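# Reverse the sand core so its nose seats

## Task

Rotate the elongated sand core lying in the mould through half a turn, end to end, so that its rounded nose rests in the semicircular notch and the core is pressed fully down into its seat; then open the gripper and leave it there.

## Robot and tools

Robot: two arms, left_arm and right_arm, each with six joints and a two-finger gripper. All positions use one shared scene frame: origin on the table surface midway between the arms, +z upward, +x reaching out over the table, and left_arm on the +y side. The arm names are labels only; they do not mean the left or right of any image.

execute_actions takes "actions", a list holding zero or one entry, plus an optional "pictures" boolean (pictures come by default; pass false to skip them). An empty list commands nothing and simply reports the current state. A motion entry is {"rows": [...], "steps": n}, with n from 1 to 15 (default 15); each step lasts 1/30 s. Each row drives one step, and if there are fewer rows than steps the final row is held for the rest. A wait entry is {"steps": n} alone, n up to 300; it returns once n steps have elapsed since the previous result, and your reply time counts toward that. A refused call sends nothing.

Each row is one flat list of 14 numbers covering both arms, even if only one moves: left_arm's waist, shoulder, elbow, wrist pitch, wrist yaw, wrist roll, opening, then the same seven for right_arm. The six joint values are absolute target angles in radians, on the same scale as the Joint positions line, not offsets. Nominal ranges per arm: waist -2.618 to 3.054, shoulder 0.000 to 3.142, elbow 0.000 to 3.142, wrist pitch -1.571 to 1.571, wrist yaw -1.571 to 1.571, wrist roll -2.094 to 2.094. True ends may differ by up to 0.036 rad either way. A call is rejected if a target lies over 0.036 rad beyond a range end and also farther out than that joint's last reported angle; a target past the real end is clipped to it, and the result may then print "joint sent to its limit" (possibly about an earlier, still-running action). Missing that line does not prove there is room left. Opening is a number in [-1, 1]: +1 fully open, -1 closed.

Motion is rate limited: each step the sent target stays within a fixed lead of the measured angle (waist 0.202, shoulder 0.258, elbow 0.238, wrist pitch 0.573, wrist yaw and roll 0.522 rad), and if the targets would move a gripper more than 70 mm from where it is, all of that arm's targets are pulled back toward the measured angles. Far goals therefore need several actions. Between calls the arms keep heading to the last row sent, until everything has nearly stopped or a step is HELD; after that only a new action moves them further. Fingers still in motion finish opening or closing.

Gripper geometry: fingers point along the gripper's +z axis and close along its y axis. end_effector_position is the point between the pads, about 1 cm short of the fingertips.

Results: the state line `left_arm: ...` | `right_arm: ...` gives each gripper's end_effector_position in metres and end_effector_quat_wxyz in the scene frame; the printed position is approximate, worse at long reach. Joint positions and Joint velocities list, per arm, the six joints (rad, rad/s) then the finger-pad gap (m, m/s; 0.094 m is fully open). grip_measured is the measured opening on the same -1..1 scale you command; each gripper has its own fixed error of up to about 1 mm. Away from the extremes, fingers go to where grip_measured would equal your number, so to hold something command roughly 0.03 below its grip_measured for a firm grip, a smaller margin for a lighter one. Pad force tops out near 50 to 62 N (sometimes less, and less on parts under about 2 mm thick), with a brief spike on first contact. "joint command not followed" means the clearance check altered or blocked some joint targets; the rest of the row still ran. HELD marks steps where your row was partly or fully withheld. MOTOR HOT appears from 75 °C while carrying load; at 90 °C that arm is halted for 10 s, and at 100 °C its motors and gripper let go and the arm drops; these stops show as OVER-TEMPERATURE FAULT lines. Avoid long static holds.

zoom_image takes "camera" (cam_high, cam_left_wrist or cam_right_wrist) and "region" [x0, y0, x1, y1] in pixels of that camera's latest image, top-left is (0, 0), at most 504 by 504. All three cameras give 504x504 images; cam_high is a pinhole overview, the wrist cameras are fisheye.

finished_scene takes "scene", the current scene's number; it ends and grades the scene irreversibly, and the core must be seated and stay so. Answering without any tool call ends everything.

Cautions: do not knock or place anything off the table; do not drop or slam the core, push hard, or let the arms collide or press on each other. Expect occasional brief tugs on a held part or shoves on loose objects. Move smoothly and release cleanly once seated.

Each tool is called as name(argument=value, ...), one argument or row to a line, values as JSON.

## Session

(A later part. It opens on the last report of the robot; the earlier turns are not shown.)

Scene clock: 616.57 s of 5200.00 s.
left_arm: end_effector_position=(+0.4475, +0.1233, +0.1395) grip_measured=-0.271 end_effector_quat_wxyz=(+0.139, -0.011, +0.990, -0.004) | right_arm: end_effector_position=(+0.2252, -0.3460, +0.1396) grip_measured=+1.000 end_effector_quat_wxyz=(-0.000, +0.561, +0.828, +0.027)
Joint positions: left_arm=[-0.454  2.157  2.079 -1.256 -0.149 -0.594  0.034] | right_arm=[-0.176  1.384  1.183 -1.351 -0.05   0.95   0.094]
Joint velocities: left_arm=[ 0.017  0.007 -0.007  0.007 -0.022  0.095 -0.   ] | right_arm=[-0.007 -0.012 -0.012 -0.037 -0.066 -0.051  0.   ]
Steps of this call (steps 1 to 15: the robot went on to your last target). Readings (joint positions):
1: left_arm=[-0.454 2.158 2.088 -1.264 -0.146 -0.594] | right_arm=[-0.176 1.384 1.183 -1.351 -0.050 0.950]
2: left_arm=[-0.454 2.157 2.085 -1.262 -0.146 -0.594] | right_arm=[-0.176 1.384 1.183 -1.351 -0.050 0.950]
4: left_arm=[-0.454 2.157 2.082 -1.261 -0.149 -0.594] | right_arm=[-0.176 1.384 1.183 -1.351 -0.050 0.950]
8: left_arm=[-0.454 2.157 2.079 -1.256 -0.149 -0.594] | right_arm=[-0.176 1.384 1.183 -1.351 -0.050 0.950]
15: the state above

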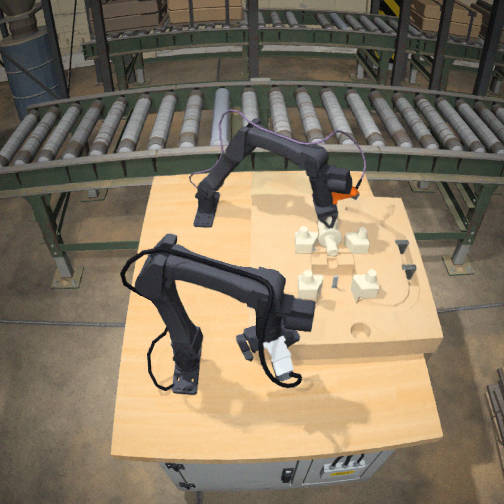

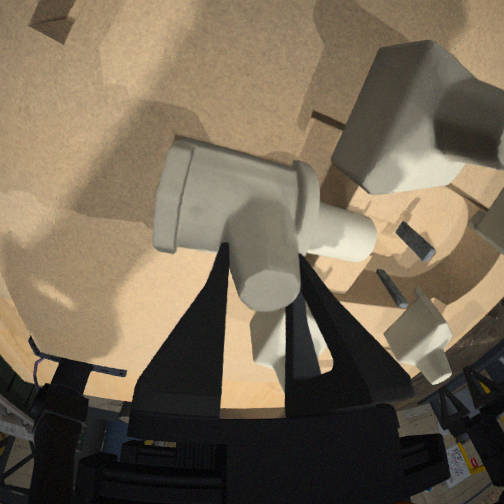

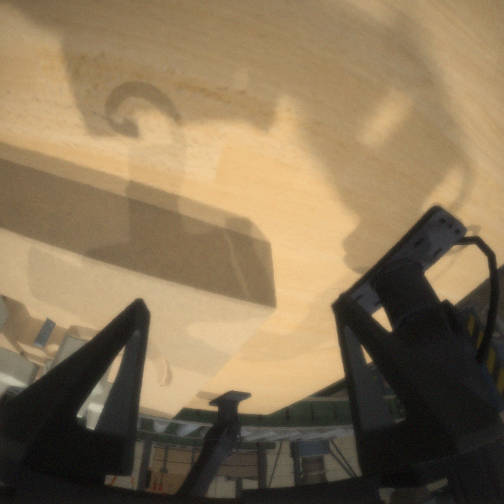

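zoom_image(
  camera="cam_high",
  region=[290, 200, 380, 280],
)

zoom_image(
  camera="cam_left_wrist",
  region=[130, 100, 420, 320],
)

Region (290, 200, 380, 280) of cam_high's 504x504 image, scaled by 5.600, with more detail than that image has.

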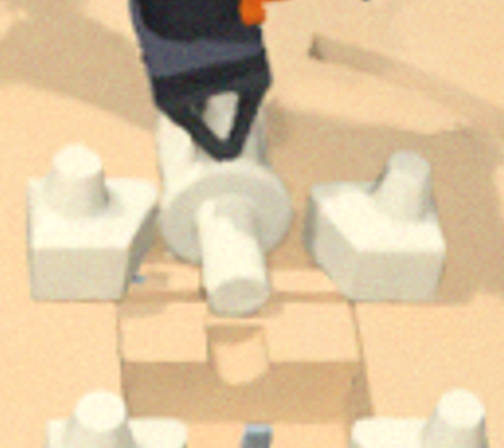

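Region (130, 100, 420, 320) of cam_left_wrist's 504x504 image, scaled by 1.738, with more detail than that image has; it fills the top 382 rows of this view, and the rest is white.

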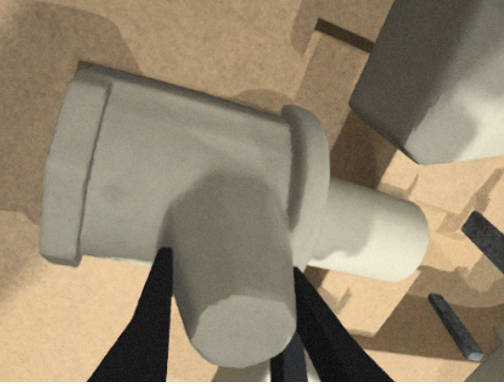

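execute_actions(
  actions=[
    {"rows":[[-0.459,2.098,2.091,-1.195,-0.171,-0.601,-0.315,-0.176,1.384,1.183,-1.351,-0.048,0.95,1],[-0.459,2.100,2.088,-1.193,-0.171,-0.601,-0.315,-0.176,1.384,1.183,-1.351,-0.048,0.95,1],[-0.459,2.102,2.085,-1.191,-0.171,-0.601,-0.315,-0.176,1.384,1.183,-1.351,-0.048,0.95,1],[-0.459,2.104,2.082,-1.189,-0.171,-0.601,-0.315,-0.176,1.384,1.183,-1.351,-0.048,0.95,1],[-0.459,2.106,2.079,-1.187,-0.171,-0.601,-0.315,-0.176,1.384,1.183,-1.351,-0.048,0.95,1],[-0.459,2.107,2.076,-1.185,-0.171,-0.601,-0.315,-0.176,1.384,1.183,-1.351,-0.048,0.95,1],[-0.459,2.108,2.073,-1.183,-0.171,-0.601,-0.315,-0.176,1.384,1.183,-1.351,-0.048,0.95,1],[-0.459,2.109,2.070,-1.181,-0.171,-0.601,-0.315,-0.176,1.384,1.183,-1.351,-0.048,0.95,1],[-0.459,2.110,2.067,-1.178,-0.171,-0.601,-0.315,-0.176,1.384,1.183,-1.351,-0.048,0.95,1],[-0.459,2.110,2.064,-1.175,-0.171,-0.601,-0.315,-0.176,1.384,1.183,-1.351,-0.048,0.95,1],[-0.459,2.111,2.061,-1.172,-0.171,-0.601,-0.315,-0.176,1.384,1.183,-1.351,-0.048,0.95,1],[-0.459,2.111,2.058,-1.169,-0.171,-0.601,-0.315,-0.176,1.384,1.183,-1.351,-0.048,0.95,1],[-0.459,2.112,2.055,-1.167,-0.171,-0.601,-0.315,-0.176,1.384,1.183,-1.351,-0.048,0.95,1],[-0.459,2.112,2.052,-1.165,-0.171,-0.601,-0.315,-0.176,1.384,1.183,-1.351,-0.048,0.95,1],[-0.459,2.112,2.050,-1.163,-0.171,-0.601,-0.315,-0.176,1.384,1.183,-1.351,-0.048,0.95,1]],"steps":15},
  ],
  pictures=false,
)

execute_actions(
  actions=[
    {"steps":15},
  ],
)

Scene clock: 631.90 s of 5200.00 s.
left_arm: end_effector_position=(+0.4477, +0.1234, +0.1360) grip_measured=-0.271 end_effector_quat_wxyz=(+0.140, -0.011, +0.990, -0.004) | right_arm: end_effector_position=(+0.2252, -0.3460, +0.1396) grip_measured=+1.000 end_effector_quat_wxyz=(-0.000, +0.561, +0.828, +0.027)
Joint positions: left_arm=[-0.454  2.152  2.056 -1.236 -0.15  -0.592  0.034] | right_arm=[-0.176  1.384  1.183 -1.351 -0.05   0.95   0.094]
Joint velocities: left_arm=[-0.002 -0.027 -0.056  0.037  0.007 -0.022 -0.001] | right_arm=[-0.012 -0.022 -0.027 -0.007  0.066 -0.081  0.   ]
Steps of this call (steps 1 to 15: the robot went on to your last target; steps 16 to 90: nothing new was sent; then 11.83 s passed at rest; steps 91 to 105: all 15 steps of this action). Readings (joint positions):
91: left_arm=[-0.454 2.157 2.079 -1.256 -0.149 -0.594] | right_arm=[-0.176 1.384 1.183 -1.351 -0.050 0.950]
92: left_arm=[-0.454 2.157 2.079 -1.256 -0.149 -0.594] | right_arm=[-0.176 1.384 1.183 -1.351 -0.050 0.950]
94: left_arm=[-0.454 2.157 2.077 -1.255 -0.149 -0.594] | right_arm=[-0.176 1.384 1.183 -1.351 -0.050 0.950]
98: left_arm=[-0.454 2.157 2.069 -1.248 -0.149 -0.594] | right_arm=[-0.176 1.384 1.183 -1.351 -0.050 0.950]
105: the state above

Scene clock: 632.40 s of 5200.00 s.
left_arm: end_effector_position=(+0.4478, +0.1234, +0.1360) grip_measured=-0.271 end_effector_quat_wxyz=(+0.141, -0.011, +0.990, -0.005) | right_arm: end_effector_position=(+0.2252, -0.3460, +0.1396) grip_measured=+1.000 end_effector_quat_wxyz=(-0.000, +0.561, +0.828, +0.027)
Joint positions: left_arm=[-0.454  2.15   2.053 -1.233 -0.15  -0.592  0.034] | right_arm=[-0.176  1.384  1.183 -1.351 -0.05   0.95   0.094]
Joint velocities: left_arm=[ 0.002 -0.012 -0.007 -0.051 -0.051 -0.051  0.   ] | right_arm=[-0.002  0.002  0.002 -0.037 -0.037  0.022  0.   ]
Steps of this call (steps 1 to 15: the robot went on to your last target). Readings (joint positions):
1: left_arm=[-0.454 2.151 2.055 -1.235 -0.150 -0.592] | right_arm=[-0.176 1.384 1.183 -1.351 -0.050 0.950]
2: left_arm=[-0.454 2.151 2.053 -1.234 -0.150 -0.592] | right_arm=[-0.176 1.384 1.183 -1.351 -0.050 0.950]
4: left_arm=[-0.454 2.150 2.053 -1.233 -0.150 -0.592] | right_arm=[-0.176 1.384 1.183 -1.351 -0.050 0.950]
8: left_arm=[-0.454 2.150 2.053 -1.233 -0.150 -0.592] | right_arm=[-0.176 1.384 1.183 -1.351 -0.050 0.950]
15: the state above
All arms were judged still, so your last target was given up. Only a new action makes them travel on or press farther. Fingers that are still opening or closing keep moving.

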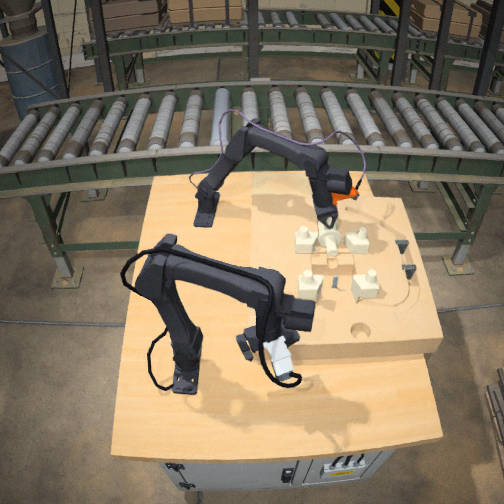

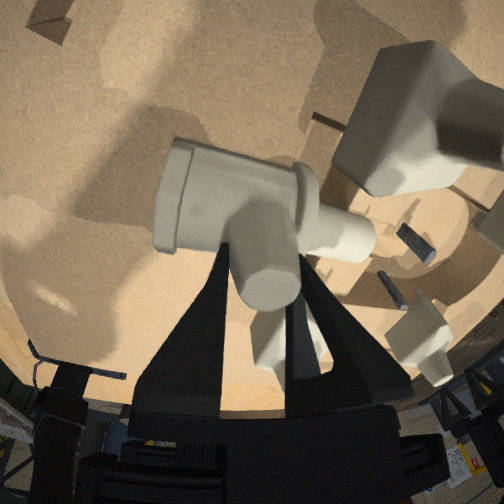

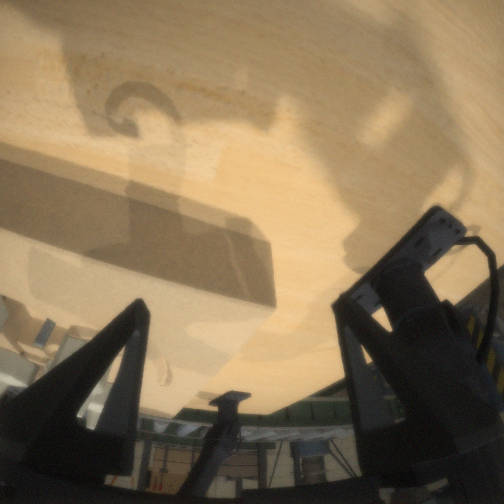

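zoom_image(
  camera="cam_high",
  region=[300, 215, 365, 275],
)

zoom_image(
  camera="cam_left_wrist",
  region=[130, 100, 420, 320],
)

Region (300, 215, 365, 275) of cam_high's 504x504 image, scaled by 7.754, with more detail than that image has; it fills the top 465 rows of this view, and the rest is white.

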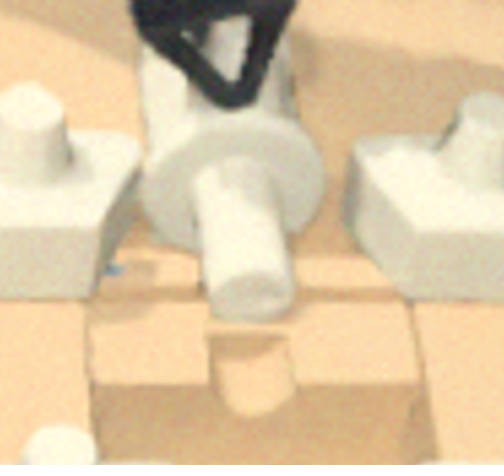

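Region (130, 100, 420, 320) of cam_left_wrist's 504x504 image, scaled by 1.738, with more detail than that image has; it fills the top 382 rows of this view, and the rest is white.

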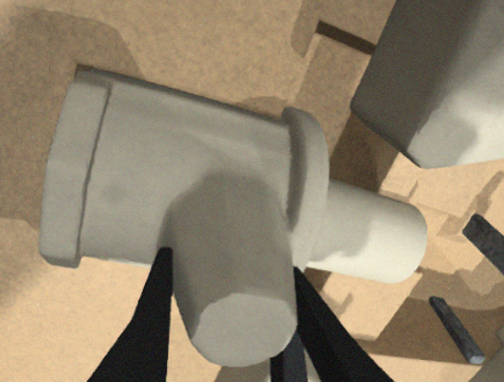

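execute_actions(
  actions=[
    {"rows":[[-0.459,2.112,2.050,-1.168,-0.171,-0.601,-0.315,-0.176,1.384,1.183,-1.351,-0.048,0.95,1],[-0.458,2.112,2.050,-1.173,-0.171,-0.601,-0.315,-0.176,1.384,1.183,-1.351,-0.048,0.95,1],[-0.458,2.112,2.050,-1.178,-0.171,-0.601,-0.315,-0.176,1.384,1.183,-1.351,-0.048,0.95,1],[-0.457,2.112,2.050,-1.183,-0.171,-0.601,-0.315,-0.176,1.384,1.183,-1.351,-0.048,0.95,1],[-0.457,2.112,2.050,-1.188,-0.171,-0.601,-0.315,-0.176,1.384,1.183,-1.351,-0.048,0.95,1],[-0.456,2.112,2.050,-1.193,-0.171,-0.601,-0.315,-0.176,1.384,1.183,-1.351,-0.048,0.95,1],[-0.456,2.112,2.050,-1.198,-0.171,-0.601,-0.315,-0.176,1.384,1.183,-1.351,-0.048,0.95,1],[-0.455,2.112,2.050,-1.203,-0.171,-0.601,-0.315,-0.176,1.384,1.183,-1.351,-0.048,0.95,1],[-0.455,2.112,2.050,-1.207,-0.171,-0.601,-0.315,-0.176,1.384,1.183,-1.351,-0.048,0.95,1],[-0.454,2.112,2.050,-1.210,-0.171,-0.601,-0.315,-0.176,1.384,1.183,-1.351,-0.048,0.95,1]],"steps":15},
  ],
)

Scene clock: 647.30 s of 5200.00 s.
left_arm: end_effector_position=(+0.4477, +0.1235, +0.1360) grip_measured=-0.271 end_effector_quat_wxyz=(+0.141, -0.011, +0.990, -0.004) | right_arm: end_effector_position=(+0.2252, -0.3460, +0.1396) grip_measured=+1.000 end_effector_quat_wxyz=(-0.000, +0.561, +0.828, +0.027)
Joint positions: left_arm=[-0.454  2.15   2.053 -1.234 -0.15  -0.592  0.034] | right_arm=[-0.176  1.384  1.183 -1.351 -0.05   0.95   0.094]
Joint velocities: left_arm=[-0.007 -0.007 -0.007 -0.037 -0.037  0.066  0.002] | right_arm=[ 0.002  0.012  0.007  0.051  0.11  -0.022  0.   ]
Steps of this call (steps 1 to 90: nothing new was sent; then 11.40 s passed at rest; steps 91 to 105: all 15 steps of this action). Readings (joint positions):
91: left_arm=[-0.454 2.150 2.053 -1.233 -0.150 -0.592] | right_arm=[-0.176 1.384 1.183 -1.351 -0.050 0.950]
92: left_arm=[-0.454 2.150 2.053 -1.233 -0.150 -0.592] | right_arm=[-0.176 1.384 1.183 -1.351 -0.050 0.950]
94: left_arm=[-0.454 2.150 2.053 -1.233 -0.150 -0.592] | right_arm=[-0.176 1.384 1.183 -1.351 -0.050 0.950]
98: left_arm=[-0.454 2.150 2.053 -1.233 -0.150 -0.592] | right_arm=[-0.176 1.384 1.183 -1.351 -0.050 0.950]
105: the state above

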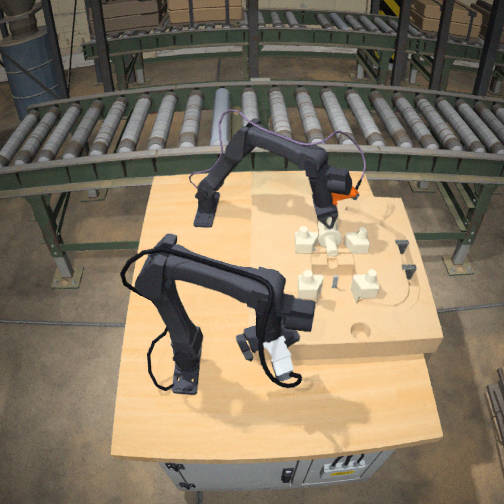

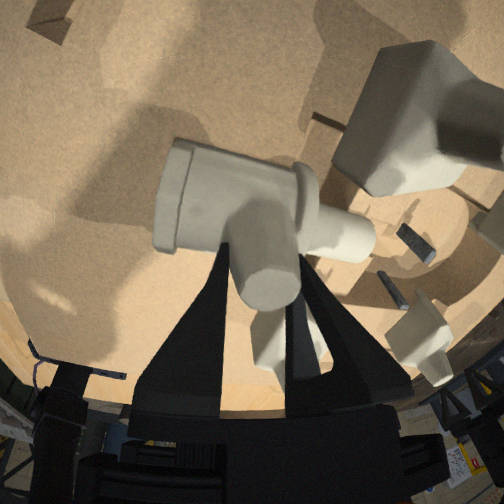

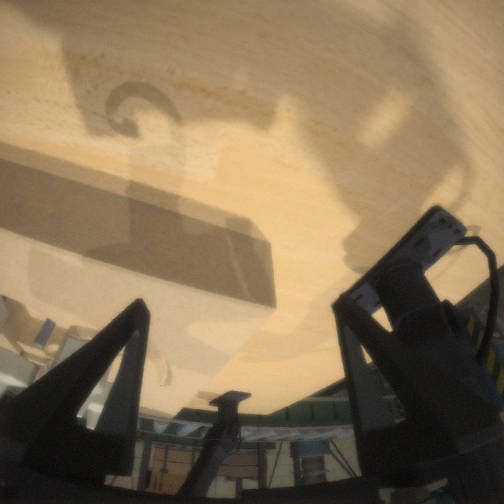

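zoom_image(
  camera="cam_left_wrist",
  region=[290, 160, 420, 300],
)

zoom_image(
  camera="cam_left_wrist",
  region=[130, 120, 250, 270],
)

zoom_image(
  camera="cam_high",
  region=[315, 235, 350, 270],
)

Region (290, 160, 420, 300) of cam_left_wrist's 504x504 image, scaled by 3.600, with more detail than that image has; it fills the left 468 columns of this view, and the rest is white.

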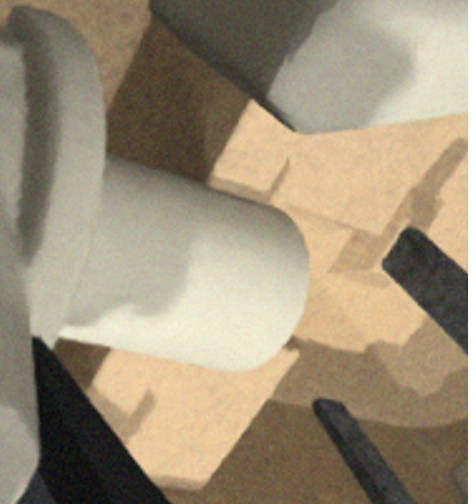

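Region (130, 120, 250, 270) of cam_left_wrist's 504x504 image, scaled by 3.360, with more detail than that image has; it fills the left 403 columns of this view, and the rest is white.

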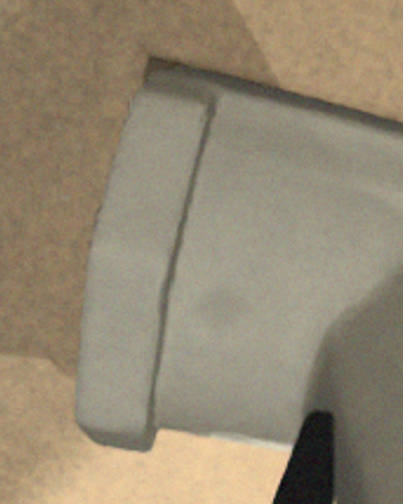

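Region (315, 235, 350, 270) of cam_high's 504x504 image, scaled by 14.400, with more detail than that image has.

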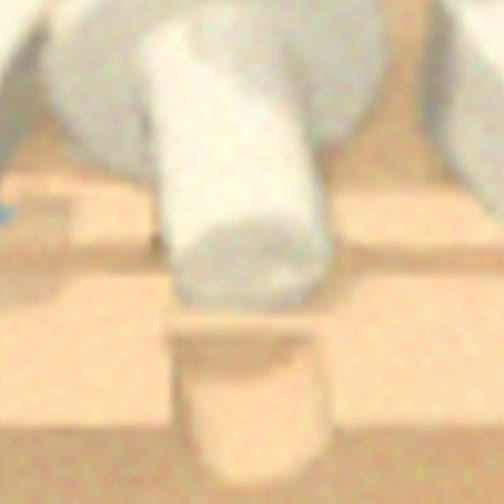

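execute_actions(
  actions=[
    {"rows":[[-0.454,2.114,2.050,-1.213,-0.169,-0.600,-0.315,-0.176,1.384,1.183,-1.351,-0.048,0.95,1],[-0.454,2.116,2.050,-1.216,-0.167,-0.599,-0.315,-0.176,1.384,1.183,-1.351,-0.048,0.95,1],[-0.454,2.118,2.050,-1.219,-0.165,-0.598,-0.315,-0.176,1.384,1.183,-1.351,-0.048,0.95,1],[-0.454,2.120,2.050,-1.222,-0.163,-0.597,-0.315,-0.176,1.384,1.183,-1.351,-0.048,0.95,1],[-0.454,2.122,2.050,-1.225,-0.161,-0.596,-0.315,-0.176,1.384,1.183,-1.351,-0.048,0.95,1],[-0.454,2.124,2.050,-1.228,-0.159,-0.595,-0.315,-0.176,1.384,1.183,-1.351,-0.048,0.95,1],[-0.454,2.126,2.050,-1.231,-0.157,-0.594,-0.315,-0.176,1.384,1.183,-1.351,-0.048,0.95,1],[-0.454,2.128,2.050,-1.234,-0.155,-0.593,-0.315,-0.176,1.384,1.183,-1.351,-0.048,0.95,1],[-0.454,2.130,2.050,-1.237,-0.153,-0.592,-0.315,-0.176,1.384,1.183,-1.351,-0.048,0.95,1],[-0.454,2.132,2.050,-1.240,-0.151,-0.591,-0.315,-0.176,1.384,1.183,-1.351,-0.048,0.95,1],[-0.454,2.134,2.050,-1.242,-0.150,-0.590,-0.315,-0.176,1.384,1.183,-1.351,-0.048,0.95,1]],"steps":15},
  ],
)

Scene clock: 658.57 s of 5200.00 s.
left_arm: end_effector_position=(+0.4475, +0.1235, +0.1359) grip_measured=-0.271 end_effector_quat_wxyz=(+0.140, -0.010, +0.990, -0.004) | right_arm: end_effector_position=(+0.2252, -0.3460, +0.1396) grip_measured=+1.000 end_effector_quat_wxyz=(-0.000, +0.561, +0.828, +0.027)
Joint positions: left_arm=[-0.454  2.15   2.053 -1.234 -0.15  -0.59   0.034] | right_arm=[-0.176  1.384  1.183 -1.351 -0.05   0.95   0.094]
Joint velocities: left_arm=[ 0.012  0.002  0.007  0.007  0.051  0.037 -0.001] | right_arm=[ 0.017 -0.012 -0.007 -0.037 -0.022  0.051  0.   ]
Steps of this call (steps 1 to 15: the robot went on to your last target; steps 16 to 90: nothing new was sent; then 7.77 s passed at rest; steps 91 to 105: all 15 steps of this action). Readings (joint positions):
91: left_arm=[-0.454 2.150 2.053 -1.234 -0.150 -0.592] | right_arm=[-0.176 1.384 1.183 -1.351 -0.050 0.950]
92: left_arm=[-0.454 2.150 2.053 -1.234 -0.150 -0.592] | right_arm=[-0.176 1.384 1.183 -1.351 -0.050 0.950]
94: left_arm=[-0.454 2.150 2.053 -1.234 -0.150 -0.592] | right_arm=[-0.176 1.384 1.183 -1.351 -0.050 0.950]
98: left_arm=[-0.454 2.150 2.053 -1.234 -0.150 -0.591] | right_arm=[-0.176 1.384 1.183 -1.351 -0.050 0.950]
105: the state above

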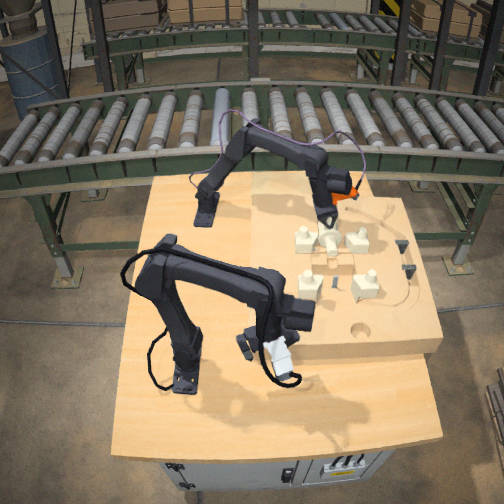

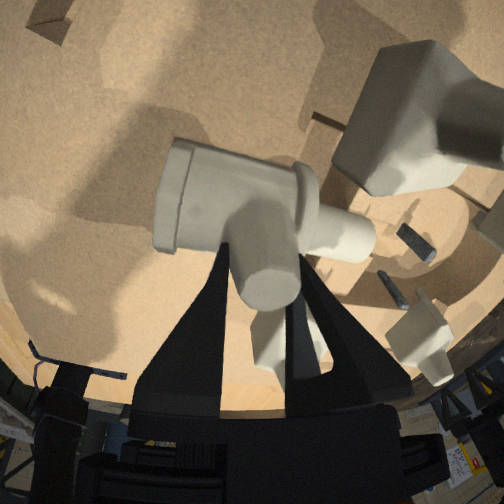

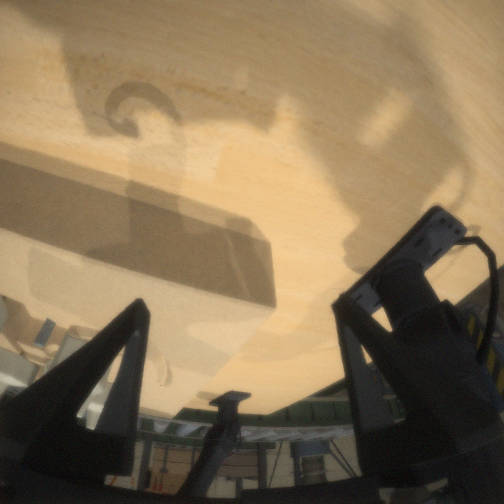

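Weight is resting. Release slowly.

execute_actions(
  actions=[
    {"rows":[[-0.454,2.134,2.052,-1.240,-0.150,-0.590,-0.305,-0.176,1.384,1.183,-1.351,-0.048,0.95,1],[-0.454,2.134,2.054,-1.238,-0.150,-0.590,-0.295,-0.176,1.384,1.183,-1.351,-0.048,0.95,1],[-0.454,2.134,2.056,-1.236,-0.150,-0.590,-0.288,-0.176,1.384,1.183,-1.351,-0.048,0.95,1],[-0.454,2.134,2.058,-1.235,-0.150,-0.590,-0.282,-0.176,1.384,1.183,-1.351,-0.048,0.95,1],[-0.454,2.134,2.060,-1.235,-0.150,-0.590,-0.277,-0.176,1.384,1.183,-1.351,-0.048,0.95,1],[-0.454,2.134,2.060,-1.235,-0.150,-0.590,-0.272,-0.176,1.384,1.183,-1.351,-0.048,0.95,1],[-0.454,2.134,2.060,-1.235,-0.150,-0.590,-0.265,-0.176,1.384,1.183,-1.351,-0.048,0.95,1],[-0.454,2.134,2.060,-1.235,-0.150,-0.590,-0.255,-0.176,1.384,1.183,-1.351,-0.048,0.95,1],[-0.454,2.134,2.060,-1.235,-0.150,-0.590,-0.24,-0.176,1.384,1.183,-1.351,-0.048,0.95,1],[-0.454,2.134,2.060,-1.235,-0.150,-0.590,-0.22,-0.176,1.384,1.183,-1.351,-0.048,0.95,1],[-0.454,2.134,2.060,-1.235,-0.150,-0.590,-0.19,-0.176,1.384,1.183,-1.351,-0.048,0.95,1],[-0.454,2.134,2.060,-1.235,-0.150,-0.590,-0.16,-0.176,1.384,1.183,-1.351,-0.048,0.95,1],[-0.454,2.134,2.060,-1.235,-0.150,-0.590,-0.13,-0.176,1.384,1.183,-1.351,-0.048,0.95,1],[-0.454,2.134,2.060,-1.235,-0.150,-0.590,-0.10,-0.176,1.384,1.183,-1.351,-0.048,0.95,1],[-0.454,2.134,2.060,-1.235,-0.150,-0.590,-0.08,-0.176,1.384,1.183,-1.351,-0.048,0.95,1]],"steps":15},
  ],
  pictures=false,
)

execute_actions(
  actions=[
    {"steps":10},
  ],
)

Scene clock: 680.73 s of 5200.00 s.
left_arm: end_effector_position=(+0.4473, +0.1234, +0.1359) grip_measured=-0.093 end_effector_quat_wxyz=(+0.140, -0.009, +0.990, -0.005) | right_arm: end_effector_position=(+0.2252, -0.3460, +0.1396) grip_measured=+1.000 end_effector_quat_wxyz=(-0.000, +0.561, +0.828, +0.027)
Joint positions: left_arm=[-0.454  2.15   2.053 -1.235 -0.149 -0.59   0.043] | right_arm=[-0.176  1.384  1.183 -1.351 -0.05   0.95   0.094]
Joint velocities: left_arm=[-0.002  0.002 -0.007 -0.066 -0.051 -0.095  0.023] | right_arm=[-0.012  0.007 -0.007 -0.095  0.037 -0.007  0.   ]
Steps of this call (steps 1 to 15: the robot went on to your last target; steps 16 to 90: nothing new was sent; then 18.67 s passed at rest; steps 91 to 105: all 15 steps of this action). Readings (joint positions):
91: left_arm=[-0.454 2.150 2.053 -1.235 -0.150 -0.590] | right_arm=[-0.176 1.384 1.183 -1.351 -0.050 0.950]
92: left_arm=[-0.454 2.150 2.053 -1.235 -0.150 -0.590] | right_arm=[-0.176 1.384 1.183 -1.351 -0.050 0.950]
94: left_arm=[-0.454 2.150 2.053 -1.235 -0.150 -0.590] | right_arm=[-0.176 1.384 1.183 -1.351 -0.050 0.950]
98: left_arm=[-0.454 2.150 2.053 -1.235 -0.150 -0.590] | right_arm=[-0.176 1.384 1.183 -1.351 -0.050 0.950]
105: the state above

Scene clock: 681.07 s of 5200.00 s.
left_arm: end_effector_position=(+0.4473, +0.1233, +0.1359) grip_measured=-0.082 end_effector_quat_wxyz=(+0.140, -0.009, +0.990, -0.005) | right_arm: end_effector_position=(+0.2252, -0.3460, +0.1396) grip_measured=+1.000 end_effector_quat_wxyz=(-0.000, +0.561, +0.828, +0.027)
Joint positions: left_arm=[-0.454  2.15   2.053 -1.235 -0.148 -0.59   0.043] | right_arm=[-0.176  1.384  1.183 -1.351 -0.05   0.95   0.094]
Joint velocities: left_arm=[-0.002 -0.007 -0.002 -0.066  0.051 -0.007  0.   ] | right_arm=[ 0.002 -0.007 -0.007 -0.037 -0.022  0.007  0.   ]
Steps of this call (steps 1 to 10: the robot went on to your last target). Readings (joint positions):
1: left_arm=[-0.454 2.150 2.053 -1.235 -0.149 -0.590] | right_arm=[-0.176 1.384 1.183 -1.351 -0.050 0.950]
2: left_arm=[-0.454 2.150 2.053 -1.235 -0.148 -0.590] | right_arm=[-0.176 1.384 1.183 -1.351 -0.050 0.950]
4: left_arm=[-0.454 2.150 2.053 -1.235 -0.148 -0.590] | right_arm=[-0.176 1.384 1.183 -1.351 -0.050 0.950]
8: left_arm=[-0.454 2.150 2.053 -1.235 -0.148 -0.590] | right_arm=[-0.176 1.384 1.183 -1.351 -0.050 0.950]
10: the state above

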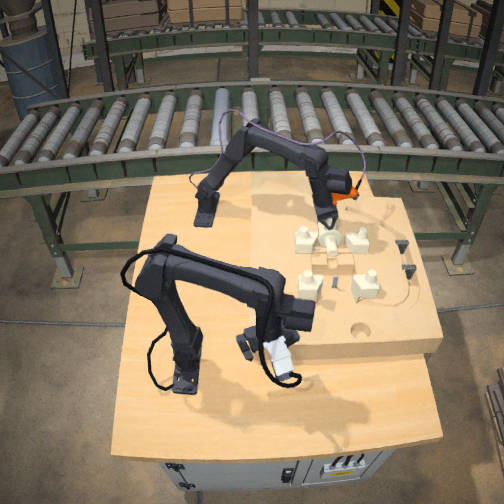

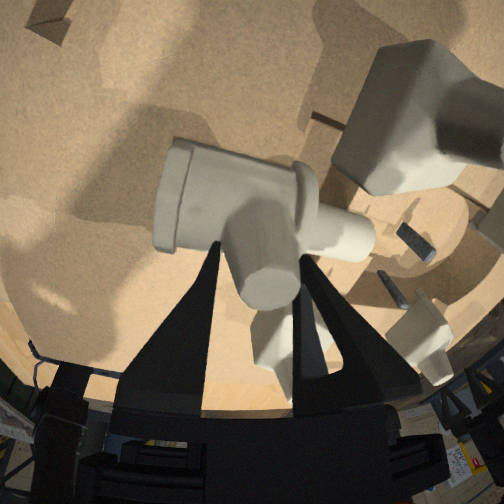

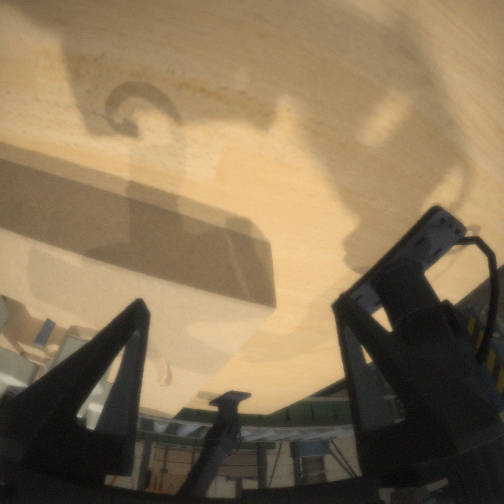

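execute_actions(
  actions=[
    {"rows":[[-0.454,2.128,2.060,-1.235,-0.150,-0.590,-0.07,-0.176,1.384,1.183,-1.351,-0.048,0.95,1],[-0.454,2.120,2.060,-1.235,-0.150,-0.590,-0.06,-0.176,1.384,1.183,-1.351,-0.048,0.95,1],[-0.454,2.111,2.060,-1.235,-0.150,-0.590,-0.05,-0.176,1.384,1.183,-1.351,-0.048,0.95,1],[-0.454,2.101,2.060,-1.235,-0.150,-0.590,-0.04,-0.176,1.384,1.183,-1.351,-0.048,0.95,1],[-0.454,2.090,2.060,-1.235,-0.150,-0.590,-0.02,-0.176,1.384,1.183,-1.351,-0.048,0.95,1],[-0.454,2.078,2.060,-1.235,-0.150,-0.590,0.0,-0.176,1.384,1.183,-1.351,-0.048,0.95,1],[-0.454,2.066,2.060,-1.235,-0.150,-0.590,0.02,-0.176,1.384,1.183,-1.351,-0.048,0.95,1],[-0.454,2.054,2.060,-1.235,-0.150,-0.590,0.04,-0.176,1.384,1.183,-1.351,-0.048,0.95,1],[-0.454,2.042,2.060,-1.235,-0.150,-0.590,0.06,-0.176,1.384,1.183,-1.351,-0.048,0.95,1],[-0.454,2.030,2.060,-1.235,-0.150,-0.590,0.08,-0.176,1.384,1.183,-1.351,-0.048,0.95,1],[-0.454,2.018,2.060,-1.235,-0.150,-0.590,0.1,-0.176,1.384,1.183,-1.351,-0.048,0.95,1],[-0.454,2.006,2.060,-1.235,-0.150,-0.590,0.1,-0.176,1.384,1.183,-1.351,-0.048,0.95,1],[-0.454,1.996,2.060,-1.235,-0.150,-0.590,0.1,-0.176,1.384,1.183,-1.351,-0.048,0.95,1],[-0.454,1.988,2.060,-1.235,-0.150,-0.590,0.1,-0.176,1.384,1.183,-1.351,-0.048,0.95,1],[-0.454,1.982,2.060,-1.235,-0.150,-0.590,0.1,-0.176,1.384,1.183,-1.351,-0.048,0.95,1]],"steps":15},
  ],
  pictures=false,
)

execute_actions(
  actions=[
    {"steps":10},
  ],
)

Scene clock: 690.23 s of 5200.00 s.
left_arm: end_effector_position=(+0.4421, +0.1265, +0.1947) grip_measured=+0.098 end_effector_quat_wxyz=(+0.192, -0.014, +0.980, -0.042) | right_arm: end_effector_position=(+0.2252, -0.3460, +0.1396) grip_measured=+1.000 end_effector_quat_wxyz=(-0.000, +0.561, +0.828, +0.027)
Joint positions: left_arm=[-0.454  2.019  2.053 -1.235 -0.147 -0.59   0.052] | right_arm=[-0.176  1.384  1.183 -1.351 -0.05   0.95   0.094]
Joint velocities: left_arm=[ 0.012 -0.398 -0.007 -0.022  0.022 -0.022 -0.   ] | right_arm=[-0.017 -0.002 -0.002  0.066  0.022 -0.007  0.   ]
Steps of this call (steps 1 to 15: the robot went on to your last target; steps 16 to 90: nothing new was sent; then 5.67 s passed at rest; steps 91 to 105: all 15 steps of this action). Readings (joint positions):
91: left_arm=[-0.454 2.150 2.053 -1.235 -0.148 -0.590] | right_arm=[-0.176 1.384 1.183 -1.351 -0.050 0.950]
92: left_arm=[-0.454 2.150 2.053 -1.235 -0.148 -0.590] | right_arm=[-0.176 1.384 1.183 -1.351 -0.050 0.950]
94: left_arm=[-0.454 2.149 2.053 -1.235 -0.148 -0.590] | right_arm=[-0.176 1.384 1.183 -1.351 -0.050 0.950]
98: left_arm=[-0.454 2.123 2.053 -1.235 -0.147 -0.590] | right_arm=[-0.176 1.384 1.183 -1.351 -0.050 0.950]
105: the state above

Scene clock: 690.57 s of 5200.00 s.
left_arm: end_effector_position=(+0.4402, +0.1278, +0.2074) grip_measured=+0.098 end_effector_quat_wxyz=(+0.204, -0.015, +0.978, -0.050) | right_arm: end_effector_position=(+0.2252, -0.3460, +0.1396) grip_measured=+1.000 end_effector_quat_wxyz=(-0.000, +0.561, +0.828, +0.027)
Joint positions: left_arm=[-0.454  1.991  2.053 -1.235 -0.147 -0.59   0.052] | right_arm=[-0.176  1.384  1.183 -1.351 -0.05   0.95   0.094]
Joint velocities: left_arm=[ 0.002 -0.002 -0.012  0.022 -0.007  0.022  0.   ] | right_arm=[ 0.002 -0.002  0.002 -0.037  0.022  0.007  0.   ]
Steps of this call (steps 1 to 10: the robot went on to your last target). Readings (joint positions):
1: left_arm=[-0.454 2.007 2.053 -1.235 -0.147 -0.590] | right_arm=[-0.176 1.384 1.183 -1.351 -0.050 0.950]
2: left_arm=[-0.454 1.999 2.053 -1.235 -0.147 -0.590] | right_arm=[-0.176 1.384 1.183 -1.351 -0.050 0.950]
4: left_arm=[-0.454 1.991 2.053 -1.235 -0.147 -0.590] | right_arm=[-0.176 1.384 1.183 -1.351 -0.050 0.950]
8: left_arm=[-0.454 1.991 2.053 -1.235 -0.147 -0.590] | right_arm=[-0.176 1.384 1.183 -1.351 -0.050 0.950]
10: the state above

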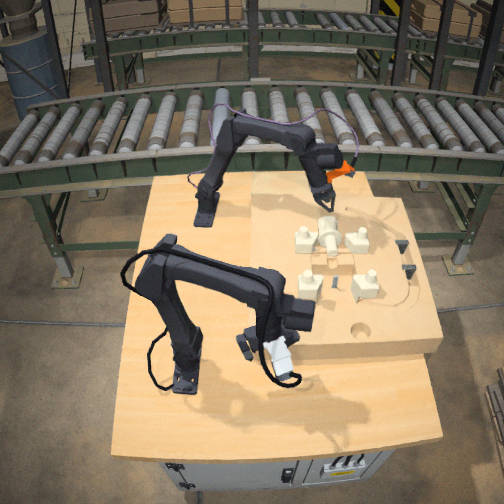

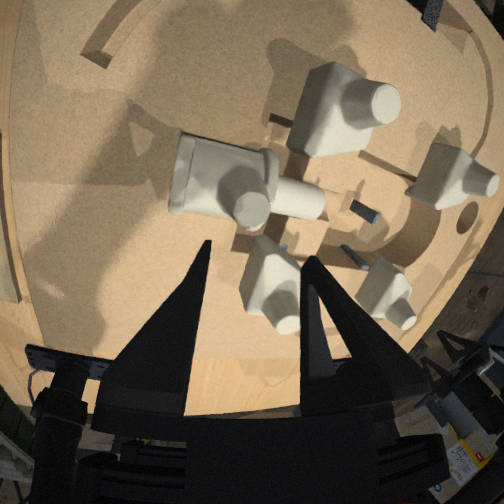

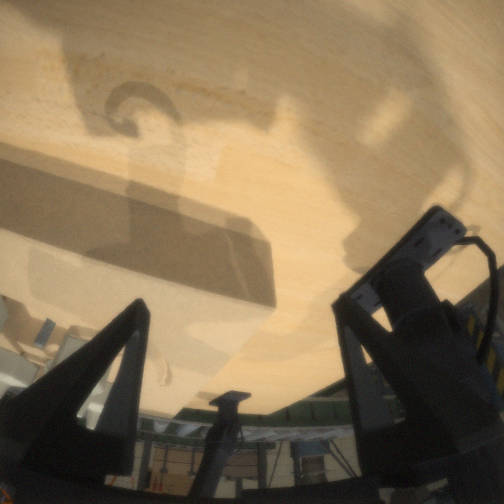

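zoom_image(
  camera="cam_left_wrist",
  region=[150, 100, 360, 270],
)

zoom_image(
  camera="cam_high",
  region=[300, 205, 365, 270],
)

Region (150, 100, 360, 270) of cam_left_wrist's 504x504 image, scaled by 2.400, with more detail than that image has; it fills the top 408 rows of this view, and the rest is white.

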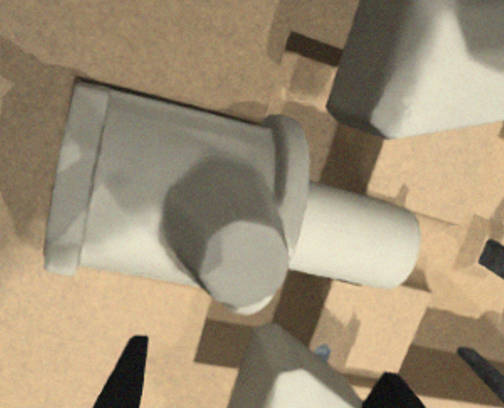

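Region (300, 205, 365, 270) of cam_high's 504x504 image, scaled by 7.754, with more detail than that image has.

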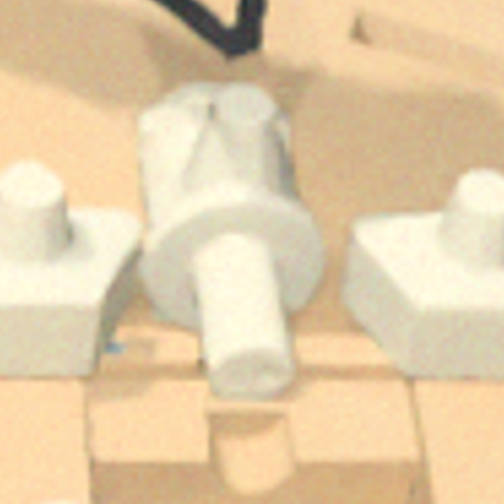

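zoom_image(
  camera="cam_left_wrist",
  region=[160, 120, 290, 200],
)

zoom_image(
  camera="cam_high",
  region=[312, 212, 348, 248],
)

Region (160, 120, 290, 200) of cam_left_wrist's 504x504 image, scaled by 3.877, with more detail than that image has; it fills the top 310 rows of this view, and the rest is white.

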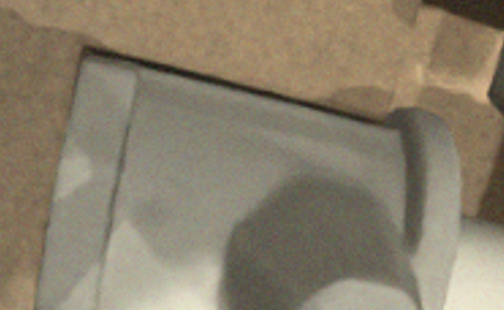

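Region (312, 212, 348, 248) of cam_high's 504x504 image, scaled by 14.000, with more detail than that image has.

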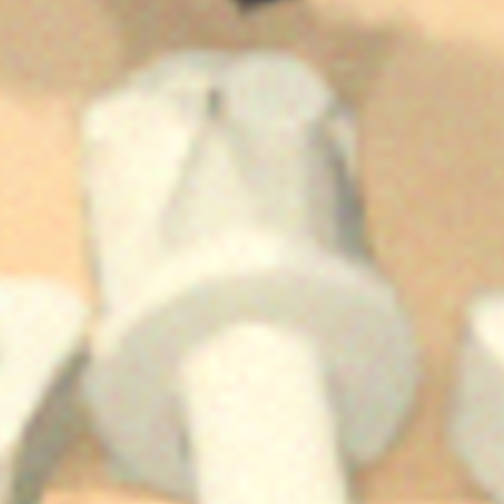

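finished_scene(
  scene=1,
)

The scene is finished: the task was done.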